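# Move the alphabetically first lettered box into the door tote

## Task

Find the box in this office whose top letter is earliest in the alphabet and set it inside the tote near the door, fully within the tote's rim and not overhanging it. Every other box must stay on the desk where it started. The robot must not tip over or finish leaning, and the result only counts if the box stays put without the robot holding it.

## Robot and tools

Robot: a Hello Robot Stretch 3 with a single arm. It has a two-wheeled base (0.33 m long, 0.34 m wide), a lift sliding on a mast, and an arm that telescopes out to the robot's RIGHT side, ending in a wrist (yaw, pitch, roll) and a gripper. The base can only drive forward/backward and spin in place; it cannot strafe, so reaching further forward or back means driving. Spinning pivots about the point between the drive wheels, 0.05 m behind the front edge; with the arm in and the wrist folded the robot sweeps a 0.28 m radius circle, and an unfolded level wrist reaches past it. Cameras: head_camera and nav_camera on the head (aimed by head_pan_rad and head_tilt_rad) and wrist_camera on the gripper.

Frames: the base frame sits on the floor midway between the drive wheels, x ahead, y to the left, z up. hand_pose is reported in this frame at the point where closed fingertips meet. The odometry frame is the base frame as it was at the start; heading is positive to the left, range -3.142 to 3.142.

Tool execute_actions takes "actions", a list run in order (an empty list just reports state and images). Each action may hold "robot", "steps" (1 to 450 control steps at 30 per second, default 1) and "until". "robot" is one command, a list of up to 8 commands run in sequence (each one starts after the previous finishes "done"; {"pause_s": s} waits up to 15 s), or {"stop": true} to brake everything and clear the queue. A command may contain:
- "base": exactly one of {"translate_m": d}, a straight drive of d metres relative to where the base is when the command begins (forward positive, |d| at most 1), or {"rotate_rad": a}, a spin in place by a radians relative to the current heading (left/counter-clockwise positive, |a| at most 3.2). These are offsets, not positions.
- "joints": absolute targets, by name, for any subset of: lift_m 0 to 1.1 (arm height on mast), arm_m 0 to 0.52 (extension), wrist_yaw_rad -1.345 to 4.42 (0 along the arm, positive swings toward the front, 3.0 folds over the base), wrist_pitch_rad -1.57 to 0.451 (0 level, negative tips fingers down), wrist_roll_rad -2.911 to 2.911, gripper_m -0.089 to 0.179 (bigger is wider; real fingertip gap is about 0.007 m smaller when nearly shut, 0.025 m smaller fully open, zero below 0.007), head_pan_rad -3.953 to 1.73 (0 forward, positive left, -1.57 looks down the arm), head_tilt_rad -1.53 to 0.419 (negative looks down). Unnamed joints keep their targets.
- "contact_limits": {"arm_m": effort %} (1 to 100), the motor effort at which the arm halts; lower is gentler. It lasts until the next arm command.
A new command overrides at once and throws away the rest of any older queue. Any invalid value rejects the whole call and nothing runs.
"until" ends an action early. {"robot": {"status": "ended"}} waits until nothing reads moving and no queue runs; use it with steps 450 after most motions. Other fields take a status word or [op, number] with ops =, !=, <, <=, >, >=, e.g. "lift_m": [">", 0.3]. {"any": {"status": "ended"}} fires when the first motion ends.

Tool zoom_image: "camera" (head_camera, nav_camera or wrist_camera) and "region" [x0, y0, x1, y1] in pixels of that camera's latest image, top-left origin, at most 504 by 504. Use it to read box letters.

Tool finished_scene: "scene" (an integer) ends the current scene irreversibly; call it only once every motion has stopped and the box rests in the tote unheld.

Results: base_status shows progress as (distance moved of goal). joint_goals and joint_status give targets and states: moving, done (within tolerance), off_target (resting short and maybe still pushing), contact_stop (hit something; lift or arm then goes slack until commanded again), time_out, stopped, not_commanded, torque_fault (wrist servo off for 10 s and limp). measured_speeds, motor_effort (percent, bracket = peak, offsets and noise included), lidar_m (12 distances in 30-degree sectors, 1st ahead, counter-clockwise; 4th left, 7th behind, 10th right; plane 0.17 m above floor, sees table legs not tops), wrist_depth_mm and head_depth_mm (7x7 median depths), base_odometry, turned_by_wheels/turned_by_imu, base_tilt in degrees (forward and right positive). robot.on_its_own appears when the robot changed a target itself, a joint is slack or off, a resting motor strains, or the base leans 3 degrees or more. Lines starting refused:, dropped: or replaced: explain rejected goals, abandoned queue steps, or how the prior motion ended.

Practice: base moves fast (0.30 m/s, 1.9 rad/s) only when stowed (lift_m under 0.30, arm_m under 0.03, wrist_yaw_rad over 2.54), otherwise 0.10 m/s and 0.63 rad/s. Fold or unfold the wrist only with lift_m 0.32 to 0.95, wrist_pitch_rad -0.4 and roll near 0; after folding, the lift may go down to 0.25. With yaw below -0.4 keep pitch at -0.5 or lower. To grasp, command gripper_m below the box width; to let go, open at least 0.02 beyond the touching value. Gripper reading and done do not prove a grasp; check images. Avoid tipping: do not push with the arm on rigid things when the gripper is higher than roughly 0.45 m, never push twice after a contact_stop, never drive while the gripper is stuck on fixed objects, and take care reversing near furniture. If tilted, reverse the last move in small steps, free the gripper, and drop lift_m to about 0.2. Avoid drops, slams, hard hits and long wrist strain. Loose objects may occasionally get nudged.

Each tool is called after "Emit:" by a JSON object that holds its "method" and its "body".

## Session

Emit:
{"method": "execute_actions", "body": {"actions": []}}

Scene clock: 0.00 s.
robot.base_odometry: x=+0.000 y=+0.000 heading=+0.000 (m, m, rad; robot's odometry frame)
robot.turned_by_wheels: +0.000 (rad since the last result)
robot.turned_by_imu: +0.000 (rad since the last result)
robot.base_tilt: forward=+1.4 right=+1.0 (deg)
robot.lidar_m: 0.83 0.97 1.70 1.74 1.05 0.91 0.91 1.06 1.65 1.64 0.95 0.83
robot.head_depth_mm: 746 731 726 732 734 729 722 / 776 755 750 752 758 750 744 / 801 779 773 777 779 773 769 / 833 825 815 810 802 794 790 / 859 850 846 837 829 820 813 / 887 882 874 865 854 846 846 / 921 912 902 890 886 877 868
robot.base_status: not_commanded
robot.joint_positions: lift_m=+0.597 arm_m=-0.001 wrist_yaw_rad=+2.923 wrist_pitch_rad=-0.482 wrist_roll_rad=-0.011 gripper_m=+0.037 head_pan_rad=+0.004 head_tilt_rad=-0.015
robot.joint_goals: lift_m=+0.597 arm_m=-0.001 wrist_yaw_rad=+2.923 wrist_pitch_rad=-0.482 wrist_roll_rad=-0.011 gripper_m=+0.037 head_pan_rad=+0.004 head_tilt_rad=-0.015
robot.joint_status: lift_m=not_commanded arm_m=not_commanded wrist_yaw_rad=not_commanded wrist_pitch_rad=not_commanded wrist_roll_rad=not_commanded gripper_m=not_commanded head_pan_rad=not_commanded head_tilt_rad=not_commanded
robot.measured_speeds: translate_m=+0.000 rotate_rad=+0.000 lift_m=+0.000 arm_m=+0.000 wrist_yaw_rad=+0.000 wrist_pitch_rad=+0.000 wrist_roll_rad=+0.000 head_pan_rad=+0.000 head_tilt_rad=+0.000
robot: refusals=0 queue=idle queue_left=0
robot.motor_effort: left_wheel=+0 right_wheel=-1 lift_m=+29 arm_m=+0 wrist_yaw_rad=+1 wrist_pitch_rad=+4 wrist_roll_rad=+0 gripper_m=+0 head_pan_rad=+0 head_tilt_rad=+1 (%)
robot.hand_pose: x=+0.0256 y=+0.0667 z=+0.5956 quat_wxyz=(+0.243, +0.697, +0.094, +0.668) (m; robot's base frame)
robot.wrist_depth_mm: 938 - - - - - - / 985 - - - - - - / - - - - - - - / - - - - - - - / 998 - - - - 973 977 / 873 870 - 845 - 840 816 / 768 759 - 748 744 741 728
pictures: head_camera (sideways: a quarter turn clockwise sets it upright), nav_camera (sideways: a quarter turn counterclockwise sets it upright), wrist_camera
Images, in order (width x height): head_camera 896x504, nav_camera 672x504, wrist_camera 644x364.

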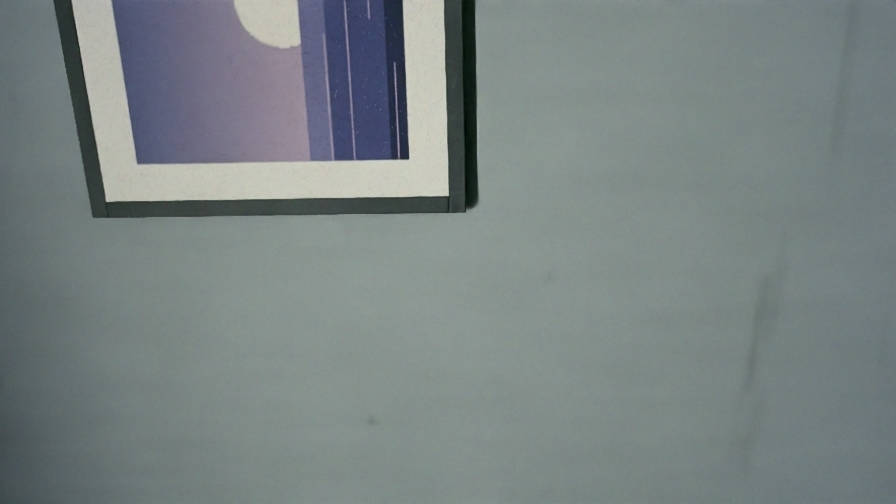

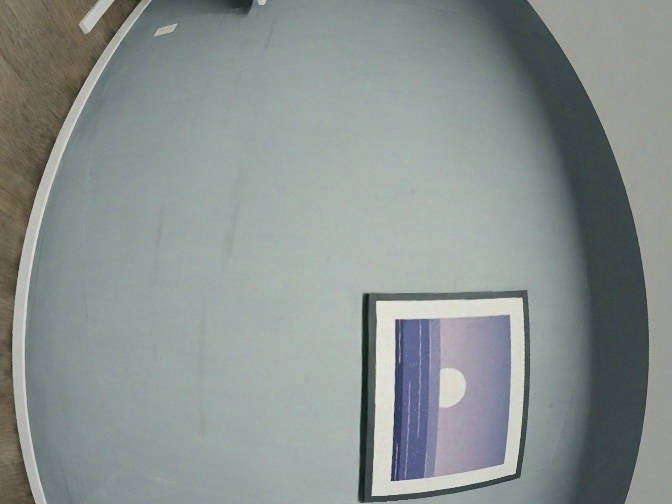

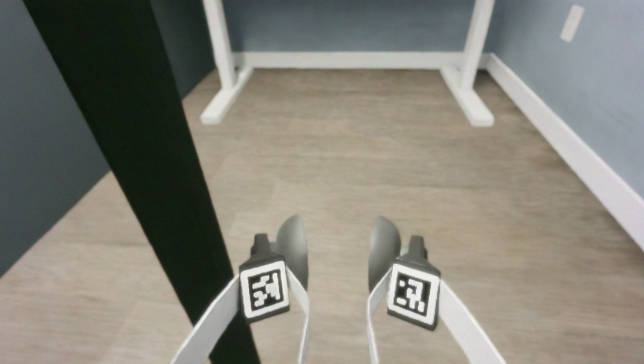

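Scene 2 starts with the robot facing a wall. I'll scan the room with the head, starting on the left.

Emit:
{"method": "execute_actions", "body": {"actions": [{"robot": {"joints": {"head_pan_rad": 1.57, "head_tilt_rad": -0.35}}, "steps": 200, "until": {"robot": {"status": "ended"}}}]}}

Scene clock: 1.60 s.
robot.base_odometry: x=+0.000 y=+0.000 heading=+0.000 (m, m, rad; robot's odometry frame)
robot.turned_by_wheels: +0.000 (rad since the last result)
robot.turned_by_imu: +0.000 (rad since the last result)
robot.base_tilt: forward=+1.4 right=+1.0 (deg)
robot.lidar_m: 0.83 0.97 1.71 1.74 1.05 0.91 0.91 1.06 1.65 1.64 0.95 0.83
robot.head_depth_mm: 1726 1821 1908 1693 2121 1963 1537 / 1783 1873 1962 1711 2185 1985 1547 / 1840 1889 1998 1731 2250 1976 1559 / 1880 1981 2056 1715 2308 1968 1547 / 1911 2016 2118 1749 2331 1934 1553 / 1805 1833 1877 1823 1973 1910 1560 / 1491 1519 1550 1565 1616 1641 1565
robot.base_status: not_commanded
robot.joint_positions: lift_m=+0.597 arm_m=-0.001 wrist_yaw_rad=+2.923 wrist_pitch_rad=-0.482 wrist_roll_rad=-0.011 gripper_m=+0.037 head_pan_rad=+1.563 head_tilt_rad=-0.346
robot.joint_goals: lift_m=+0.597 arm_m=-0.001 wrist_yaw_rad=+2.923 wrist_pitch_rad=-0.482 wrist_roll_rad=-0.011 gripper_m=+0.037 head_pan_rad=+1.570 head_tilt_rad=-0.350
robot.joint_status: lift_m=not_commanded arm_m=not_commanded wrist_yaw_rad=not_commanded wrist_pitch_rad=not_commanded wrist_roll_rad=not_commanded gripper_m=not_commanded head_pan_rad=done head_tilt_rad=done
robot.measured_speeds: translate_m=+0.000 rotate_rad=+0.000 lift_m=+0.000 arm_m=+0.000 wrist_yaw_rad=+0.000 wrist_pitch_rad=+0.000 wrist_roll_rad=+0.000 head_pan_rad=+0.000 head_tilt_rad=+0.000
robot: refusals=0 queue=done queue_left=0
robot.motor_effort: left_wheel=+0(0) right_wheel=-1(0) lift_m=+29(29) arm_m=+0(0) wrist_yaw_rad=+1(1) wrist_pitch_rad=+4(4) wrist_roll_rad=+0(0) gripper_m=+0(1) head_pan_rad=+4(50) head_tilt_rad=-2(18) (%)
robot.hand_pose: x=+0.0256 y=+0.0667 z=+0.5956 quat_wxyz=(+0.243, +0.697, +0.094, +0.668) (m; robot's base frame)
robot.wrist_depth_mm: 915 - - - - - - / 978 - - - - - - / 995 - - - - - - / - - - - - - - / 994 - - 995 - 993 967 / 898 873 - 862 - 851 843 / 770 759 - 753 747 737 729
pictures: head_camera (sideways: a quarter turn clockwise sets it upright), nav_camera (sideways: a quarter turn counterclockwise sets it upright), wrist_camera
Images, in order (width x height): head_camera 896x504, nav_camera 672x504, wrist_camera 644x364.

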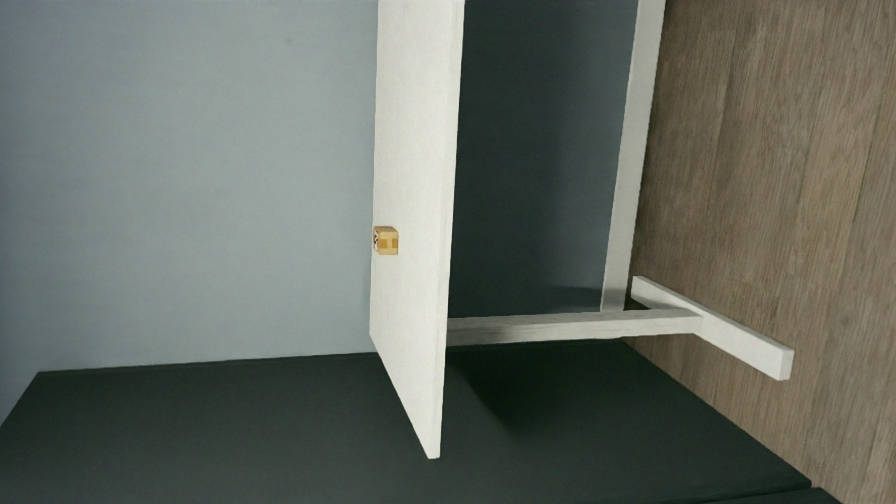

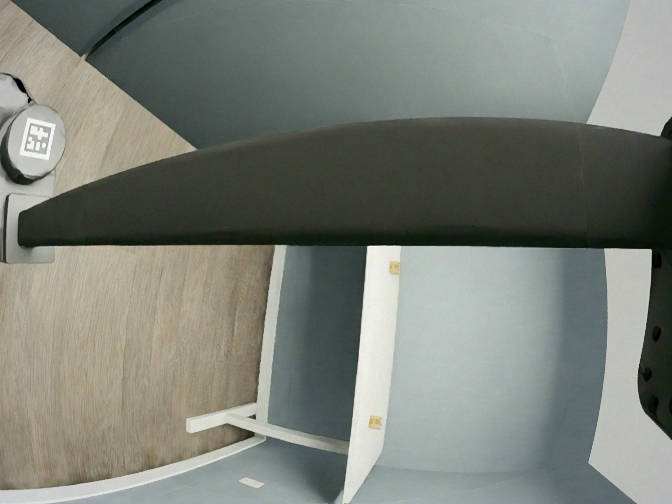

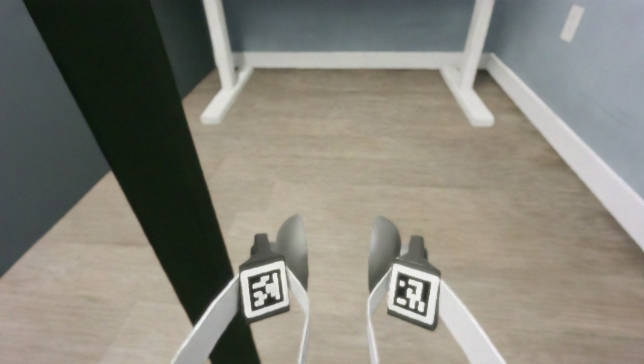

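Emit:
{"method": "zoom_image", "body": {"camera": "head_camera", "region": [340, 190, 440, 290]}}

Region (340, 190, 440, 290) of head_camera's 896x504 image, scaled by 5.040, with more detail than that image has.

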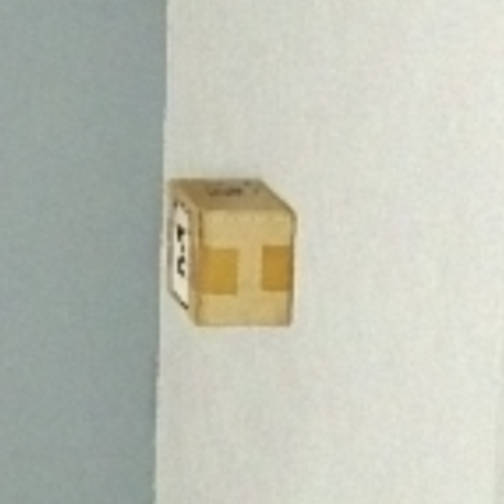

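Emit:
{"method": "execute_actions", "body": {"actions": [{"robot": {"joints": {"head_pan_rad": -1.57, "head_tilt_rad": -0.35}}, "steps": 300, "until": {"robot": {"status": "ended"}}}]}}

Scene clock: 4.03 s.
robot.base_odometry: x=+0.000 y=+0.000 heading=+0.000 (m, m, rad; robot's odometry frame)
robot.turned_by_wheels: +0.000 (rad since the last result)
robot.turned_by_imu: +0.001 (rad since the last result)
robot.base_tilt: forward=+1.4 right=+1.0 (deg)
robot.lidar_m: 0.83 0.97 1.70 1.74 1.05 0.91 0.91 1.06 1.65 1.64 0.95 0.83
robot.head_depth_mm: 1368 1425 1509 1579 1656 1763 1566 / 1410 1470 1542 1627 1720 1800 1541 / 1450 1508 1590 1666 1765 1849 1496 / 1476 1561 1640 1725 1850 1913 1463 / 1532 1628 1708 1810 1914 1980 1509 / 1556 1602 1644 1678 1724 1787 1559 / 1307 1336 1359 1386 1412 1449 1452
robot.base_status: not_commanded
robot.joint_positions: lift_m=+0.597 arm_m=-0.001 wrist_yaw_rad=+2.923 wrist_pitch_rad=-0.482 wrist_roll_rad=-0.011 gripper_m=+0.037 head_pan_rad=-1.563 head_tilt_rad=-0.346
robot.joint_goals: lift_m=+0.597 arm_m=-0.001 wrist_yaw_rad=+2.923 wrist_pitch_rad=-0.482 wrist_roll_rad=-0.011 gripper_m=+0.037 head_pan_rad=-1.570 head_tilt_rad=-0.350
robot.joint_status: lift_m=not_commanded arm_m=not_commanded wrist_yaw_rad=not_commanded wrist_pitch_rad=not_commanded wrist_roll_rad=not_commanded gripper_m=not_commanded head_pan_rad=done head_tilt_rad=done
robot.measured_speeds: translate_m=+0.000 rotate_rad=+0.000 lift_m=+0.000 arm_m=+0.000 wrist_yaw_rad=+0.000 wrist_pitch_rad=+0.000 wrist_roll_rad=+0.000 head_pan_rad=+0.000 head_tilt_rad=+0.000
robot: refusals=0 queue=done queue_left=0
robot.motor_effort: left_wheel=+0(0) right_wheel=-1(0) lift_m=+29(30) arm_m=+0(0) wrist_yaw_rad=+1(1) wrist_pitch_rad=+4(4) wrist_roll_rad=+0(0) gripper_m=-1(1) head_pan_rad=-5(48) head_tilt_rad=-2(2) (%)
robot.hand_pose: x=+0.0256 y=+0.0667 z=+0.5956 quat_wxyz=(+0.243, +0.697, +0.094, +0.668) (m; robot's base frame)
robot.wrist_depth_mm: 918 - - - - - - / 946 - - - - - - / - - - - - - - / - - - - - - - / 998 - - - - 998 984 / 895 865 - 857 - 850 847 / 764 762 - 744 753 745 728
pictures: head_camera (sideways: a quarter turn clockwise sets it upright), nav_camera (sideways: a quarter turn counterclockwise sets it upright), wrist_camera
Images, in order (width x height): head_camera 896x504, nav_camera 672x504, wrist_camera 644x364.

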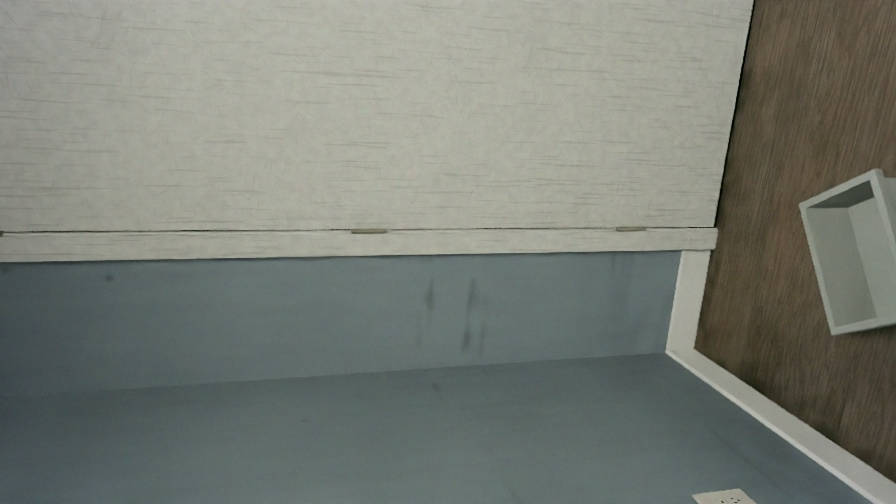

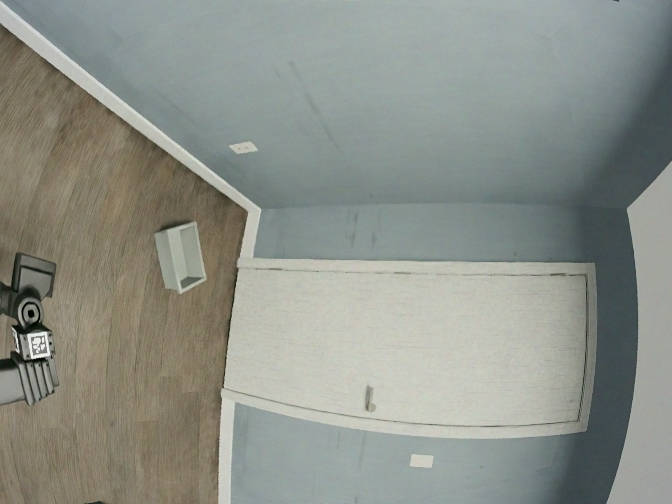

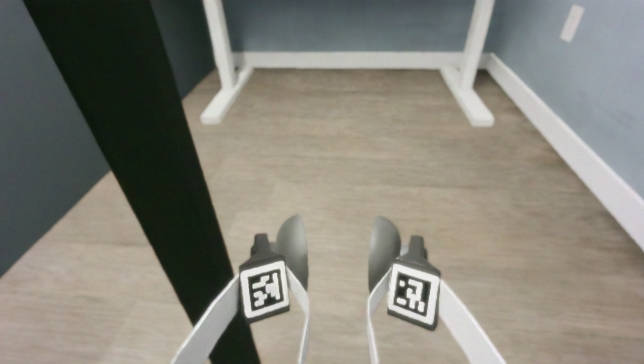

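Emit:
{"method": "execute_actions", "body": {"actions": [{"robot": {"joints": {"head_pan_rad": -3.14, "head_tilt_rad": -0.35}}, "steps": 300, "until": {"robot": {"status": "ended"}}}]}}

Scene clock: 5.50 s.
robot.base_odometry: x=+0.000 y=+0.000 heading=+0.000 (m, m, rad; robot's odometry frame)
robot.turned_by_wheels: +0.000 (rad since the last result)
robot.turned_by_imu: +0.000 (rad since the last result)
robot.base_tilt: forward=+1.4 right=+1.0 (deg)
robot.lidar_m: 0.83 0.97 1.70 1.73 1.05 0.91 0.91 1.06 1.66 1.64 0.95 0.83
robot.head_depth_mm: 739 773 812 855 901 957 1012 / 760 798 833 880 933 985 1047 / 780 818 856 906 961 1025 1087 / 801 839 887 935 994 1058 1133 / 827 869 916 969 1027 1098 1175 / 851 894 946 1003 1069 1141 1227 / 875 916 980 1039 1105 1196 1440
robot.base_status: not_commanded
robot.joint_positions: lift_m=+0.597 arm_m=-0.001 wrist_yaw_rad=+2.923 wrist_pitch_rad=-0.482 wrist_roll_rad=-0.011 gripper_m=+0.037 head_pan_rad=-3.133 head_tilt_rad=-0.346
robot.joint_goals: lift_m=+0.597 arm_m=-0.001 wrist_yaw_rad=+2.923 wrist_pitch_rad=-0.482 wrist_roll_rad=-0.011 gripper_m=+0.037 head_pan_rad=-3.140 head_tilt_rad=-0.350
robot.joint_status: lift_m=not_commanded arm_m=not_commanded wrist_yaw_rad=not_commanded wrist_pitch_rad=not_commanded wrist_roll_rad=not_commanded gripper_m=not_commanded head_pan_rad=done head_tilt_rad=done
robot.measured_speeds: translate_m=+0.000 rotate_rad=+0.000 lift_m=+0.000 arm_m=+0.000 wrist_yaw_rad=+0.000 wrist_pitch_rad=+0.000 wrist_roll_rad=+0.000 head_pan_rad=+0.000 head_tilt_rad=+0.000
robot: refusals=0 queue=done queue_left=0
robot.motor_effort: left_wheel=+0(0) right_wheel=-1(0) lift_m=+30(28) arm_m=+0(0) wrist_yaw_rad=+0(1) wrist_pitch_rad=+4(4) wrist_roll_rad=+0(0) gripper_m=+0(1) head_pan_rad=-5(49) head_tilt_rad=-2(4) (%)
robot.hand_pose: x=+0.0256 y=+0.0667 z=+0.5956 quat_wxyz=(+0.243, +0.697, +0.094, +0.668) (m; robot's base frame)
robot.wrist_depth_mm: 951 - - - - - - / 970 - - - - - - / - - - - - - - / - - - - - - - / 970 - - 994 - 984 981 / 898 848 - 852 - 843 851 / 772 758 - 731 741 742 735
pictures: head_camera (sideways: a quarter turn clockwise sets it upright), nav_camera (sideways: a quarter turn counterclockwise sets it upright), wrist_camera
Images, in order (width x height): head_camera 896x504, nav_camera 672x504, wrist_camera 644x364.

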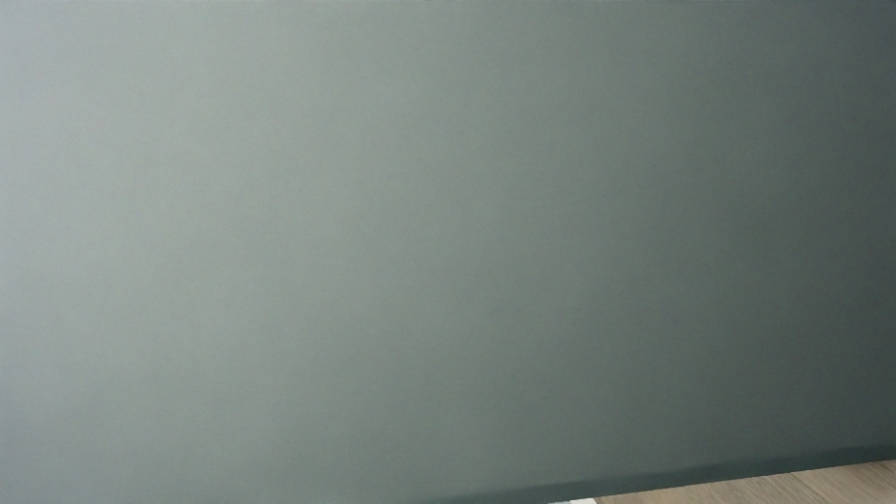

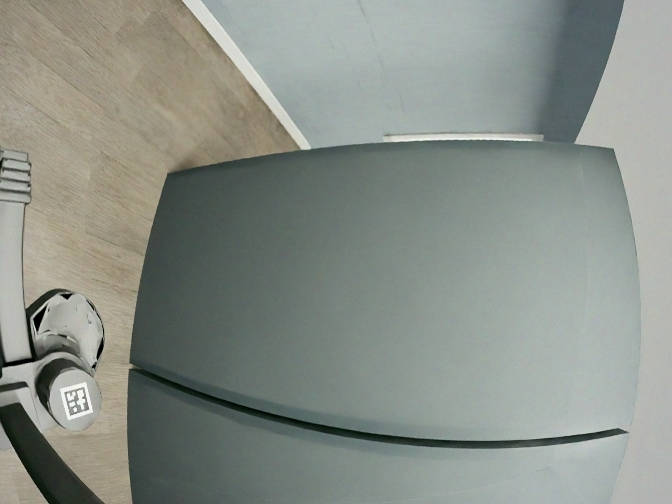

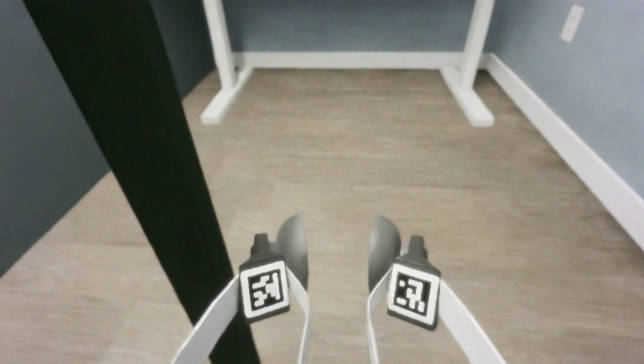

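The door and tote are on the right, a desk with two boxes is on the left, and a partition stands behind the robot. I'll stow the arm for fast driving and turn toward the left desk.

Emit:
{"method": "execute_actions", "body": {"actions": [{"robot": {"base": {"rotate_rad": 1.571}, "joints": {"lift_m": 0.285, "wrist_yaw_rad": 2.9, "wrist_pitch_rad": -0.4, "head_pan_rad": 0.0, "head_tilt_rad": -0.45}}, "steps": 450, "until": {"robot": {"status": "ended"}}}]}}

Scene clock: 10.20 s.
robot.base_odometry: x=+0.000 y=+0.000 heading=+1.571 (m, m, rad; robot's odometry frame)
robot.turned_by_wheels: +1.571 (rad since the last result)
robot.turned_by_imu: +1.569 (rad since the last result)
robot.base_tilt: forward=+1.4 right=+1.0 (deg)
robot.lidar_m: 1.74 1.04 0.91 0.91 1.06 1.66 1.62 0.95 0.83 0.83 0.97 1.72
robot.head_depth_mm: 1703 1823 1718 2067 2138 1762 1408 / 1760 1860 1749 2123 2238 1756 1417 / 1778 1908 1759 2169 2287 1751 1411 / 1832 1966 1771 2278 2310 1769 1421 / 1884 1999 1787 2231 2062 1771 1424 / 1747 1794 1757 1911 1982 1784 1427 / 1449 1488 1527 1572 1617 1629 1439
robot.base_status: done (rotate_rad +1.5708 of +1.5710)
robot.joint_positions: lift_m=+0.285 arm_m=-0.001 wrist_yaw_rad=+2.902 wrist_pitch_rad=-0.419 wrist_roll_rad=-0.011 gripper_m=+0.037 head_pan_rad=-0.007 head_tilt_rad=-0.445
robot.joint_goals: lift_m=+0.285 arm_m=-0.001 wrist_yaw_rad=+2.900 wrist_pitch_rad=-0.400 wrist_roll_rad=-0.011 gripper_m=+0.037 head_pan_rad=+0.000 head_tilt_rad=-0.450
robot.joint_status: lift_m=done arm_m=not_commanded wrist_yaw_rad=done wrist_pitch_rad=done wrist_roll_rad=not_commanded gripper_m=not_commanded head_pan_rad=done head_tilt_rad=done
robot.measured_speeds: translate_m=+0.000 rotate_rad=+0.000 lift_m=+0.000 arm_m=+0.000 wrist_yaw_rad=+0.000 wrist_pitch_rad=+0.000 wrist_roll_rad=+0.000 head_pan_rad=+0.000 head_tilt_rad=+0.000
robot: refusals=0 queue=done queue_left=0
robot.motor_effort: left_wheel=-3(7) right_wheel=+3(6) lift_m=+23(29) arm_m=+0(1) wrist_yaw_rad=-3(4) wrist_pitch_rad=+6(8) wrist_roll_rad=+0(0) gripper_m=-1(0) head_pan_rad=+4(49) head_tilt_rad=-2(9) (%)
robot.hand_pose: x=+0.0319 y=+0.0739 z=+0.2977 quat_wxyz=(+0.229, +0.700, +0.065, +0.673) (m; robot's base frame)
robot.wrist_depth_mm: - 924 911 897 883 843 829 / - - 980 952 954 898 899 / - - - - 974 942 939 / 780 - 763 759 756 741 720 / 638 619 640 610 635 605 601 / 525 520 - 530 - 508 509 / 472 - - 444 442 443 436
pictures: head_camera (sideways: a quarter turn clockwise sets it upright), nav_camera (sideways: a quarter turn counterclockwise sets it upright), wrist_camera
Images, in order (width x height): head_camera 896x504, nav_camera 672x504, wrist_camera 644x364.

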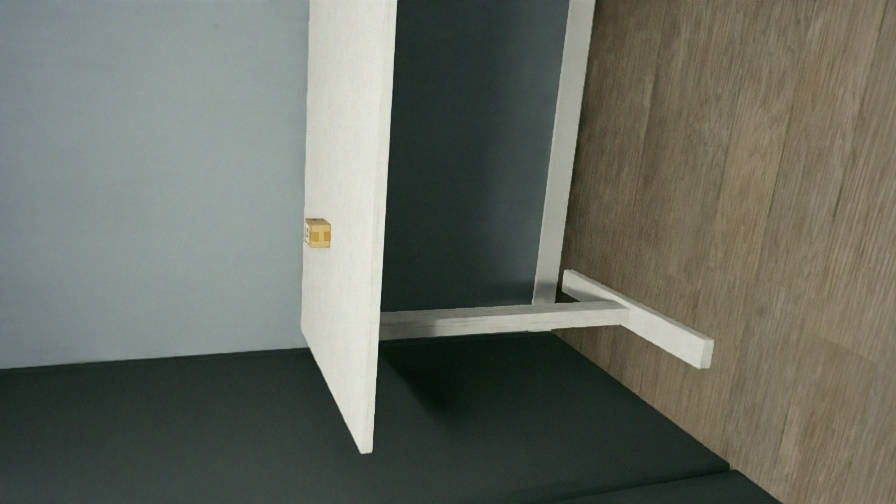

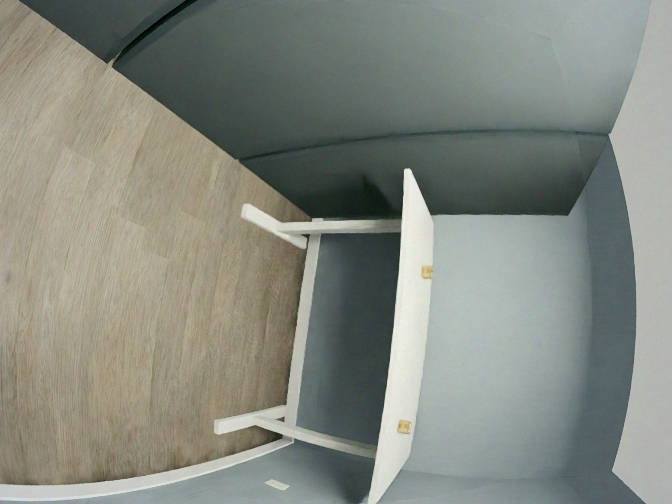

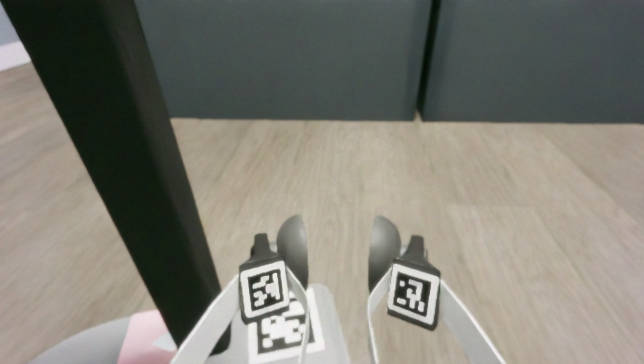

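Emit:
{"method": "execute_actions", "body": {"actions": [{"robot": {"base": {"translate_m": 1.0}, "joints": {"head_pan_rad": -0.35, "head_tilt_rad": -0.55}}, "steps": 450, "until": {"robot": {"status": "ended"}}}]}}

Scene clock: 16.33 s.
robot.base_odometry: x=+0.000 y=+1.000 heading=+1.571 (m, m, rad; robot's odometry frame)
robot.turned_by_wheels: +0.000 (rad since the last result)
robot.turned_by_imu: +0.004 (rad since the last result)
robot.base_tilt: forward=+1.3 right=+1.0 (deg)
robot.lidar_m: 0.74 0.72 0.63 0.63 0.74 1.32 2.15 1.27 1.11 1.11 1.08 1.13
robot.head_depth_mm: 959 1036 1091 736 539 425 1307 / 951 1032 1080 734 541 428 1318 / 949 1021 1079 738 543 428 1288 / 940 1018 1080 741 542 429 1291 / 928 1006 1074 743 544 430 1295 / 925 997 1063 708 545 430 1263 / 920 999 1054 712 548 432 1235
robot.base_status: done (translate_m +1.0000 of +1.0000)
robot.joint_positions: lift_m=+0.285 arm_m=-0.001 wrist_yaw_rad=+2.901 wrist_pitch_rad=-0.419 wrist_roll_rad=-0.011 gripper_m=+0.037 head_pan_rad=-0.343 head_tilt_rad=-0.544
robot.joint_goals: lift_m=+0.285 arm_m=-0.001 wrist_yaw_rad=+2.900 wrist_pitch_rad=-0.400 wrist_roll_rad=-0.011 gripper_m=+0.037 head_pan_rad=-0.350 head_tilt_rad=-0.550
robot.joint_status: lift_m=done arm_m=not_commanded wrist_yaw_rad=done wrist_pitch_rad=done wrist_roll_rad=not_commanded gripper_m=not_commanded head_pan_rad=done head_tilt_rad=done
robot.measured_speeds: translate_m=+0.000 rotate_rad=+0.000 lift_m=+0.000 arm_m=+0.000 wrist_yaw_rad=+0.000 wrist_pitch_rad=+0.000 wrist_roll_rad=+0.000 head_pan_rad=+0.000 head_tilt_rad=+0.000
robot: refusals=0 queue=done queue_left=0
robot.motor_effort: left_wheel=-3(9) right_wheel=+3(8) lift_m=+22(23) arm_m=+0(0) wrist_yaw_rad=-2(2) wrist_pitch_rad=+6(6) wrist_roll_rad=+0(0) gripper_m=-1(0) head_pan_rad=-4(32) head_tilt_rad=-3(12) (%)
robot.hand_pose: x=+0.0321 y=+0.0739 z=+0.2978 quat_wxyz=(+0.229, +0.700, +0.065, +0.673) (m; robot's base frame)
robot.wrist_depth_mm: - 645 636 621 614 595 582 / 756 707 701 690 674 650 640 / 823 - 769 742 733 715 694 / 795 - 771 762 750 727 716 / 626 618 643 623 637 601 552 / 526 531 - 530 - 503 497 / 466 - - 442 446 440 439
pictures: head_camera (sideways: a quarter turn clockwise sets it upright), nav_camera (sideways: a quarter turn counterclockwise sets it upright), wrist_camera
Images, in order (width x height): head_camera 896x504, nav_camera 672x504, wrist_camera 644x364.

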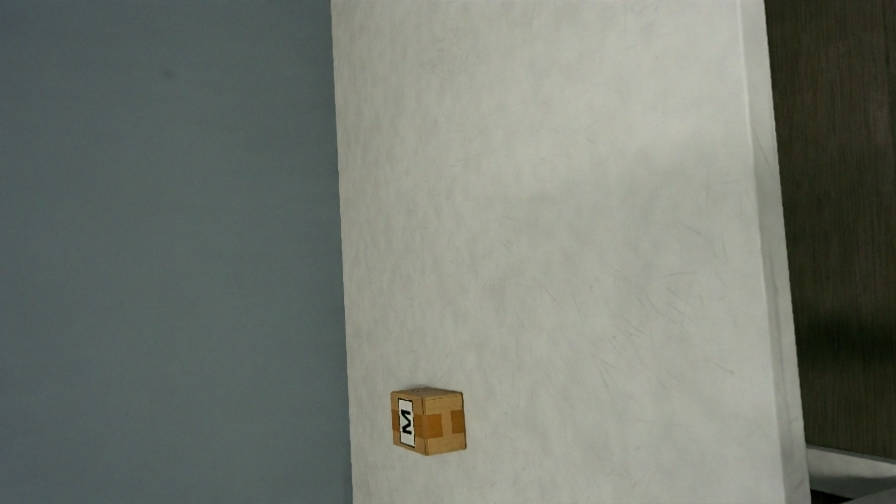

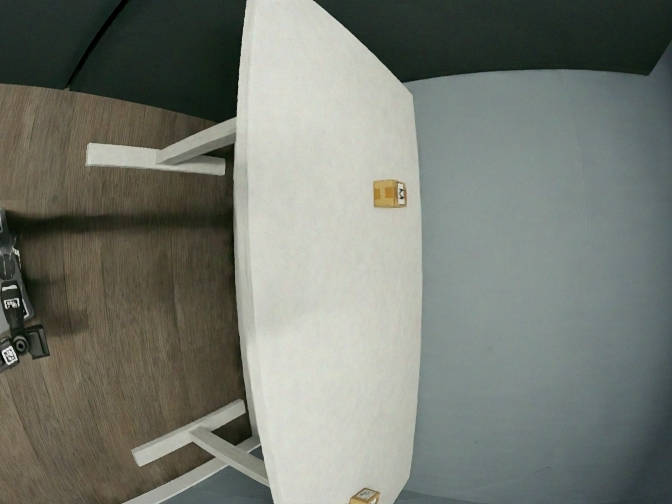

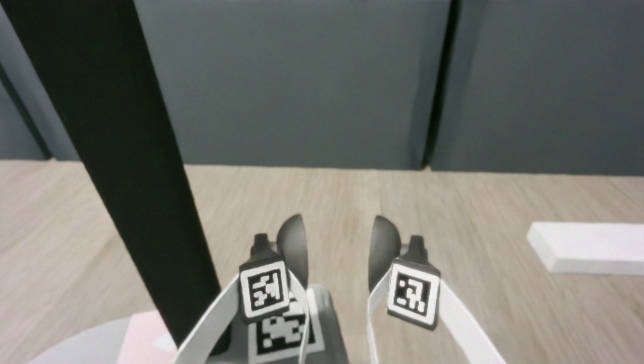

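Emit:
{"method": "zoom_image", "body": {"camera": "head_camera", "region": [370, 370, 490, 470]}}

Region (370, 370, 490, 470) of head_camera's 896x504 image, scaled by 4.200, with more detail than that image has.

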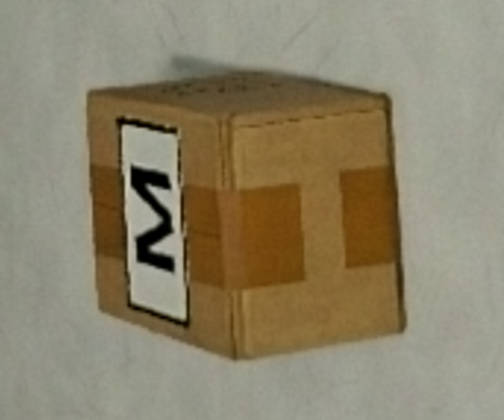

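Emit:
{"method": "execute_actions", "body": {"actions": [{"robot": {"joints": {"head_pan_rad": -1.0, "head_tilt_rad": -0.5}}, "steps": 200, "until": {"robot": {"status": "ended"}}}]}}

Scene clock: 17.80 s.
robot.base_odometry: x=+0.000 y=+1.000 heading=+1.571 (m, m, rad; robot's odometry frame)
robot.turned_by_wheels: +0.000 (rad since the last result)
robot.turned_by_imu: +0.000 (rad since the last result)
robot.base_tilt: forward=+1.4 right=+1.0 (deg)
robot.lidar_m: 0.74 0.72 0.63 0.63 0.74 1.31 2.16 1.27 1.11 1.11 1.08 1.14
robot.head_depth_mm: 1079 1133 1185 788 1378 1494 1349 / 1171 1231 1267 796 645 1574 1351 / 1287 1367 1370 797 572 1448 1363 / 1241 1335 1326 797 573 1521 1357 / 1155 1241 1261 803 573 476 1352 / 1078 1147 1194 808 576 447 1329 / 1004 1065 1119 811 577 449 398
robot.base_status: done (translate_m +1.0000 of +1.0000)
robot.joint_positions: lift_m=+0.285 arm_m=-0.001 wrist_yaw_rad=+2.901 wrist_pitch_rad=-0.419 wrist_roll_rad=-0.011 gripper_m=+0.037 head_pan_rad=-0.993 head_tilt_rad=-0.508
robot.joint_goals: lift_m=+0.285 arm_m=-0.001 wrist_yaw_rad=+2.900 wrist_pitch_rad=-0.400 wrist_roll_rad=-0.011 gripper_m=+0.037 head_pan_rad=-1.000 head_tilt_rad=-0.500
robot.joint_status: lift_m=done arm_m=not_commanded wrist_yaw_rad=done wrist_pitch_rad=done wrist_roll_rad=not_commanded gripper_m=not_commanded head_pan_rad=done head_tilt_rad=done
robot.measured_speeds: translate_m=+0.000 rotate_rad=+0.000 lift_m=+0.000 arm_m=+0.000 wrist_yaw_rad=+0.000 wrist_pitch_rad=+0.000 wrist_roll_rad=+0.000 head_pan_rad=+0.000 head_tilt_rad=+0.000
robot: refusals=0 queue=done queue_left=0
robot.motor_effort: left_wheel=-3(3) right_wheel=+3(3) lift_m=+22(23) arm_m=+0(0) wrist_yaw_rad=-2(1) wrist_pitch_rad=+6(6) wrist_roll_rad=+0(0) gripper_m=+0(0) head_pan_rad=-4(47) head_tilt_rad=+3(8) (%)
robot.hand_pose: x=+0.0321 y=+0.0739 z=+0.2978 quat_wxyz=(+0.229, +0.700, +0.065, +0.673) (m; robot's base frame)
robot.wrist_depth_mm: - 639 630 625 611 597 583 / 745 710 703 685 664 657 645 / 824 - 762 758 731 704 702 / 777 - 755 753 759 740 725 / 623 618 653 617 629 607 553 / 523 519 - 531 - 507 505 / 469 - - 451 441 442 440
pictures: head_camera (sideways: a quarter turn clockwise sets it upright), nav_camera (sideways: a quarter turn counterclockwise sets it upright), wrist_camera
Images, in order (width x height): head_camera 896x504, nav_camera 672x504, wrist_camera 644x364.

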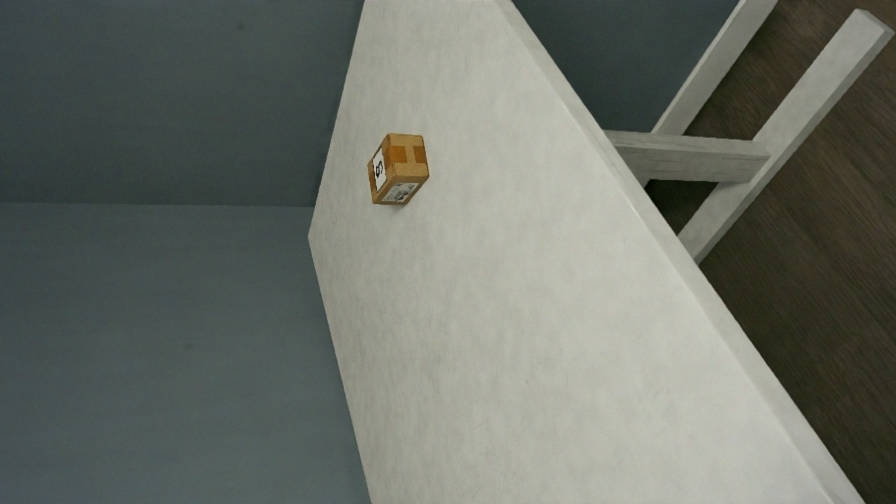

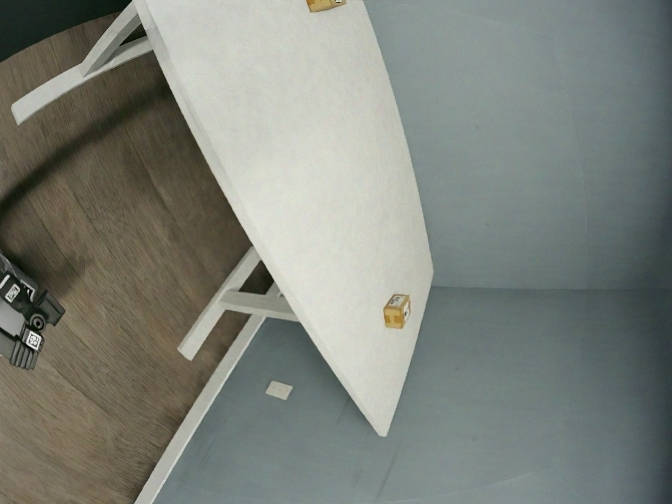

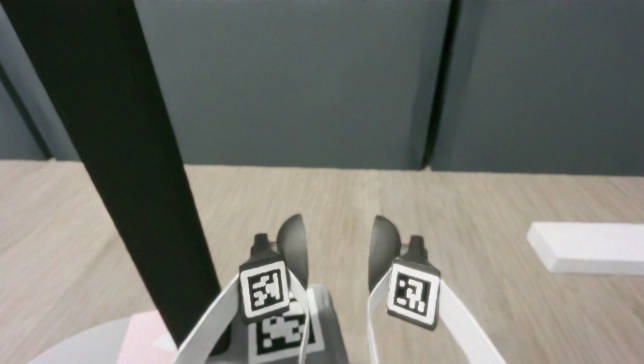

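Emit:
{"method": "zoom_image", "body": {"camera": "head_camera", "region": [350, 120, 450, 220]}}

Region (350, 120, 450, 220) of head_camera's 896x504 image, scaled by 5.040, with more detail than that image has.

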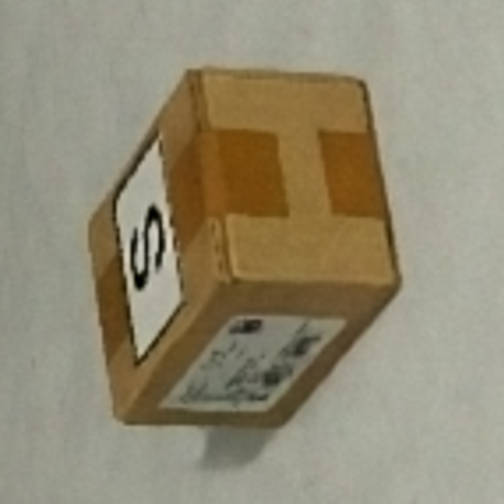

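Desk 1 holds boxes "M" and "S". This alcove is a dead end, so I'll head back out around the partition's far end to see the rest of the room.

Emit:
{"method": "execute_actions", "body": {"actions": [{"robot": [{"base": {"rotate_rad": 2.777}, "joints": {"head_pan_rad": 0.0, "head_tilt_rad": -0.3}}, {"base": {"translate_m": 1.0}}], "steps": 450, "until": {"robot": {"status": "ended"}}}]}}

Scene clock: 27.37 s.
robot.base_odometry: x=-0.357 y=+0.066 heading=-1.936 (m, m, rad; robot's odometry frame)
robot.turned_by_wheels: +2.777 (rad since the last result)
robot.turned_by_imu: +2.772 (rad since the last result)
robot.base_tilt: forward=+1.3 right=+1.0 (deg)
robot.lidar_m: 1.61 1.65 1.25 1.18 1.21 1.57 1.68 0.85 0.59 0.56 0.57 0.74
robot.head_depth_mm: 1455 1522 1583 1666 1745 1849 1618 / 1429 1496 1566 1658 1728 1826 1612 / 1430 1491 1553 1637 1722 1816 1596 / 1423 1474 1540 1620 1702 1799 1617 / 1392 1438 1510 1579 1667 1753 1625 / 1385 1438 1512 1574 1664 1734 1611 / 1370 1433 1488 1574 1635 1726 1624
robot.base_status: done (translate_m +1.0000 of +1.0000)
robot.joint_positions: lift_m=+0.285 arm_m=-0.001 wrist_yaw_rad=+2.901 wrist_pitch_rad=-0.419 wrist_roll_rad=-0.011 gripper_m=+0.037 head_pan_rad=-0.007 head_tilt_rad=-0.309
robot.joint_goals: lift_m=+0.285 arm_m=-0.001 wrist_yaw_rad=+2.900 wrist_pitch_rad=-0.400 wrist_roll_rad=-0.011 gripper_m=+0.037 head_pan_rad=+0.000 head_tilt_rad=-0.300
robot.joint_status: lift_m=done arm_m=not_commanded wrist_yaw_rad=done wrist_pitch_rad=done wrist_roll_rad=not_commanded gripper_m=not_commanded head_pan_rad=done head_tilt_rad=done
robot.measured_speeds: translate_m=+0.000 rotate_rad=+0.000 lift_m=+0.000 arm_m=+0.000 wrist_yaw_rad=+0.000 wrist_pitch_rad=+0.000 wrist_roll_rad=+0.000 head_pan_rad=+0.000 head_tilt_rad=+0.000
robot: refusals=0 queue=done queue_left=0
robot.motor_effort: left_wheel=-3(11) right_wheel=+3(11) lift_m=+23(23) arm_m=+0(0) wrist_yaw_rad=-2(2) wrist_pitch_rad=+6(6) wrist_roll_rad=+0(0) gripper_m=-1(1) head_pan_rad=+4(51) head_tilt_rad=+3(18) (%)
robot.hand_pose: x=+0.0321 y=+0.0738 z=+0.2978 quat_wxyz=(+0.229, +0.700, +0.065, +0.673) (m; robot's base frame)
robot.wrist_depth_mm: - - - - - - - / - - - - - - - / - - - - 972 953 947 / 791 - 778 761 752 740 726 / 628 619 643 616 639 605 604 / 528 523 - 532 - 517 509 / 468 - - 441 440 439 436
pictures: head_camera (sideways: a quarter turn clockwise sets it upright), nav_camera (sideways: a quarter turn counterclockwise sets it upright), wrist_camera
Images, in order (width x height): head_camera 896x504, nav_camera 672x504, wrist_camera 644x364.

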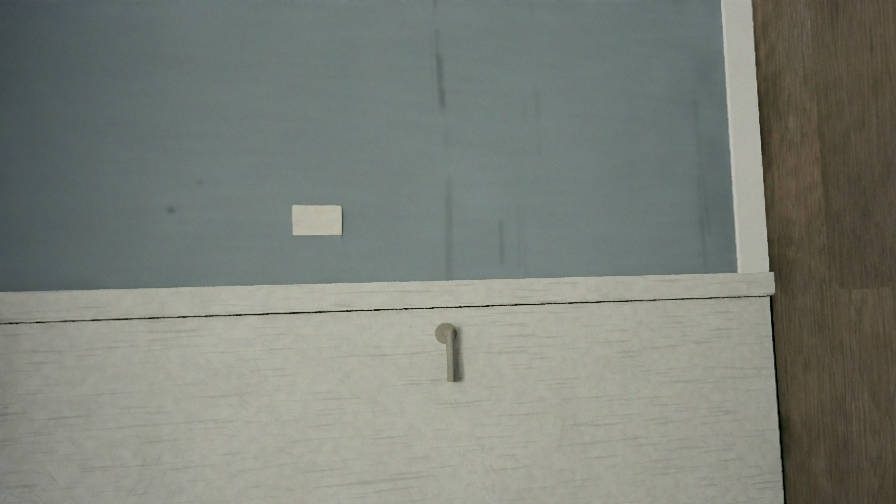

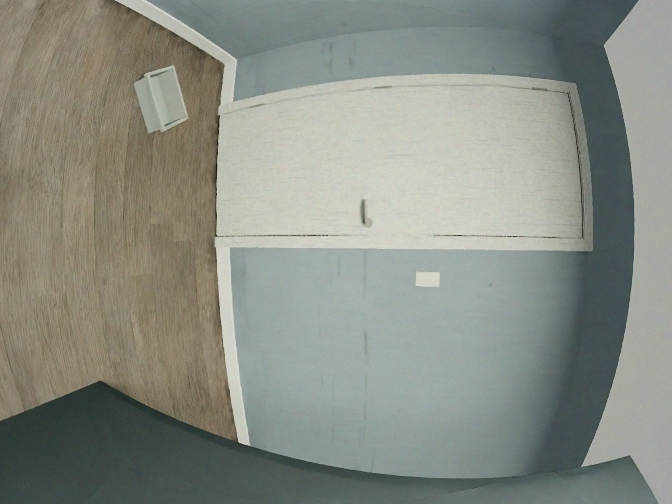

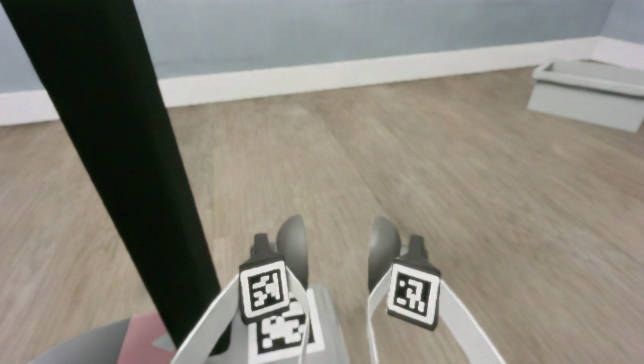

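Emit:
{"method": "execute_actions", "body": {"actions": [{"robot": [{"base": {"translate_m": 1.0}}, {"base": {"translate_m": 0.1}}, {"base": {"rotate_rad": -1.49}}], "steps": 450, "until": {"robot": {"status": "ended"}}}]}}

Scene clock: 36.90 s.
robot.base_odometry: x=-0.749 y=-0.962 heading=+2.858 (m, m, rad; robot's odometry frame)
robot.turned_by_wheels: -1.490 (rad since the last result)
robot.turned_by_imu: -1.480 (rad since the last result)
robot.base_tilt: forward=+1.4 right=+1.0 (deg)
robot.lidar_m: 2.01 0.75 0.55 0.50 0.54 0.73 1.26 1.31 1.80 1.82 0.67 0.65
robot.head_depth_mm: 3051 3165 3350 3463 2931 2071 1609 / 3078 3187 3318 3420 2928 2083 1607 / 3064 3189 3348 3451 2972 2084 1617 / 3066 3165 3328 3527 3030 2098 1617 / 3028 3190 3330 3487 2940 2087 1630 / 2452 2452 2363 2340 2344 2030 1624 / 1634 1589 1616 1615 1594 1590 1533
robot.base_status: done (rotate_rad -1.4898 of -1.4900)
robot.joint_positions: lift_m=+0.285 arm_m=-0.001 wrist_yaw_rad=+2.901 wrist_pitch_rad=-0.419 wrist_roll_rad=-0.011 gripper_m=+0.037 head_pan_rad=-0.007 head_tilt_rad=-0.309
robot.joint_goals: lift_m=+0.285 arm_m=-0.001 wrist_yaw_rad=+2.900 wrist_pitch_rad=-0.400 wrist_roll_rad=-0.011 gripper_m=+0.037 head_pan_rad=+0.000 head_tilt_rad=-0.300
robot.joint_status: lift_m=done arm_m=not_commanded wrist_yaw_rad=done wrist_pitch_rad=done wrist_roll_rad=not_commanded gripper_m=not_commanded head_pan_rad=done head_tilt_rad=done
robot.measured_speeds: translate_m=+0.000 rotate_rad=+0.000 lift_m=+0.000 arm_m=+0.000 wrist_yaw_rad=+0.000 wrist_pitch_rad=+0.000 wrist_roll_rad=+0.000 head_pan_rad=+0.000 head_tilt_rad=+0.000
robot: refusals=0 queue=done queue_left=0
robot.motor_effort: left_wheel=+3(12) right_wheel=-3(8) lift_m=+23(23) arm_m=+0(1) wrist_yaw_rad=-1(1) wrist_pitch_rad=+6(6) wrist_roll_rad=+0(0) gripper_m=+0(0) head_pan_rad=+5(4) head_tilt_rad=+4(4) (%)
robot.hand_pose: x=+0.0321 y=+0.0738 z=+0.2978 quat_wxyz=(+0.229, +0.700, +0.064, +0.673) (m; robot's base frame)
robot.wrist_depth_mm: - 480 499 542 569 603 633 / 489 517 540 577 619 663 693 / 532 - 596 637 693 715 786 / 584 - 657 688 727 734 725 / 610 620 641 605 630 610 598 / 521 524 - 533 - 510 507 / 467 - - 443 440 436 439
pictures: head_camera (sideways: a quarter turn clockwise sets it upright), nav_camera (sideways: a quarter turn counterclockwise sets it upright), wrist_camera
Images, in order (width x height): head_camera 896x504, nav_camera 672x504, wrist_camera 644x364.

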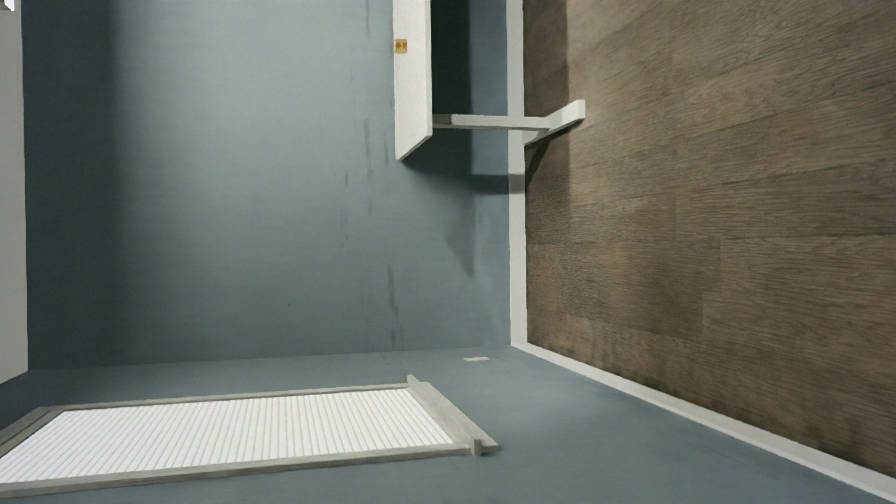

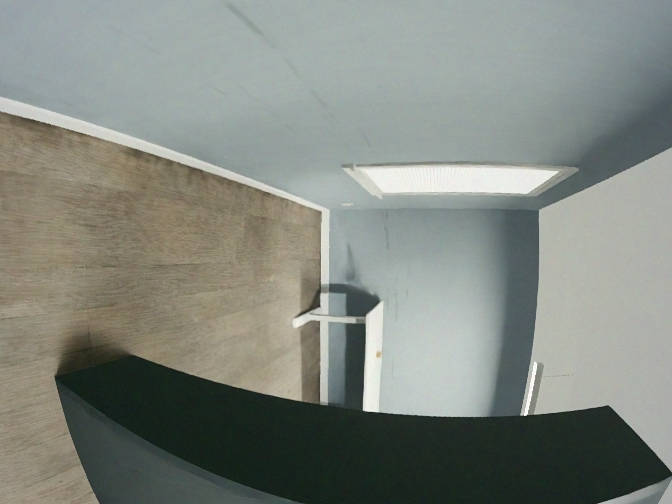

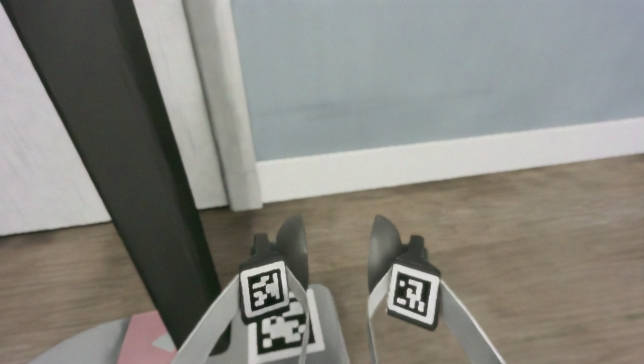

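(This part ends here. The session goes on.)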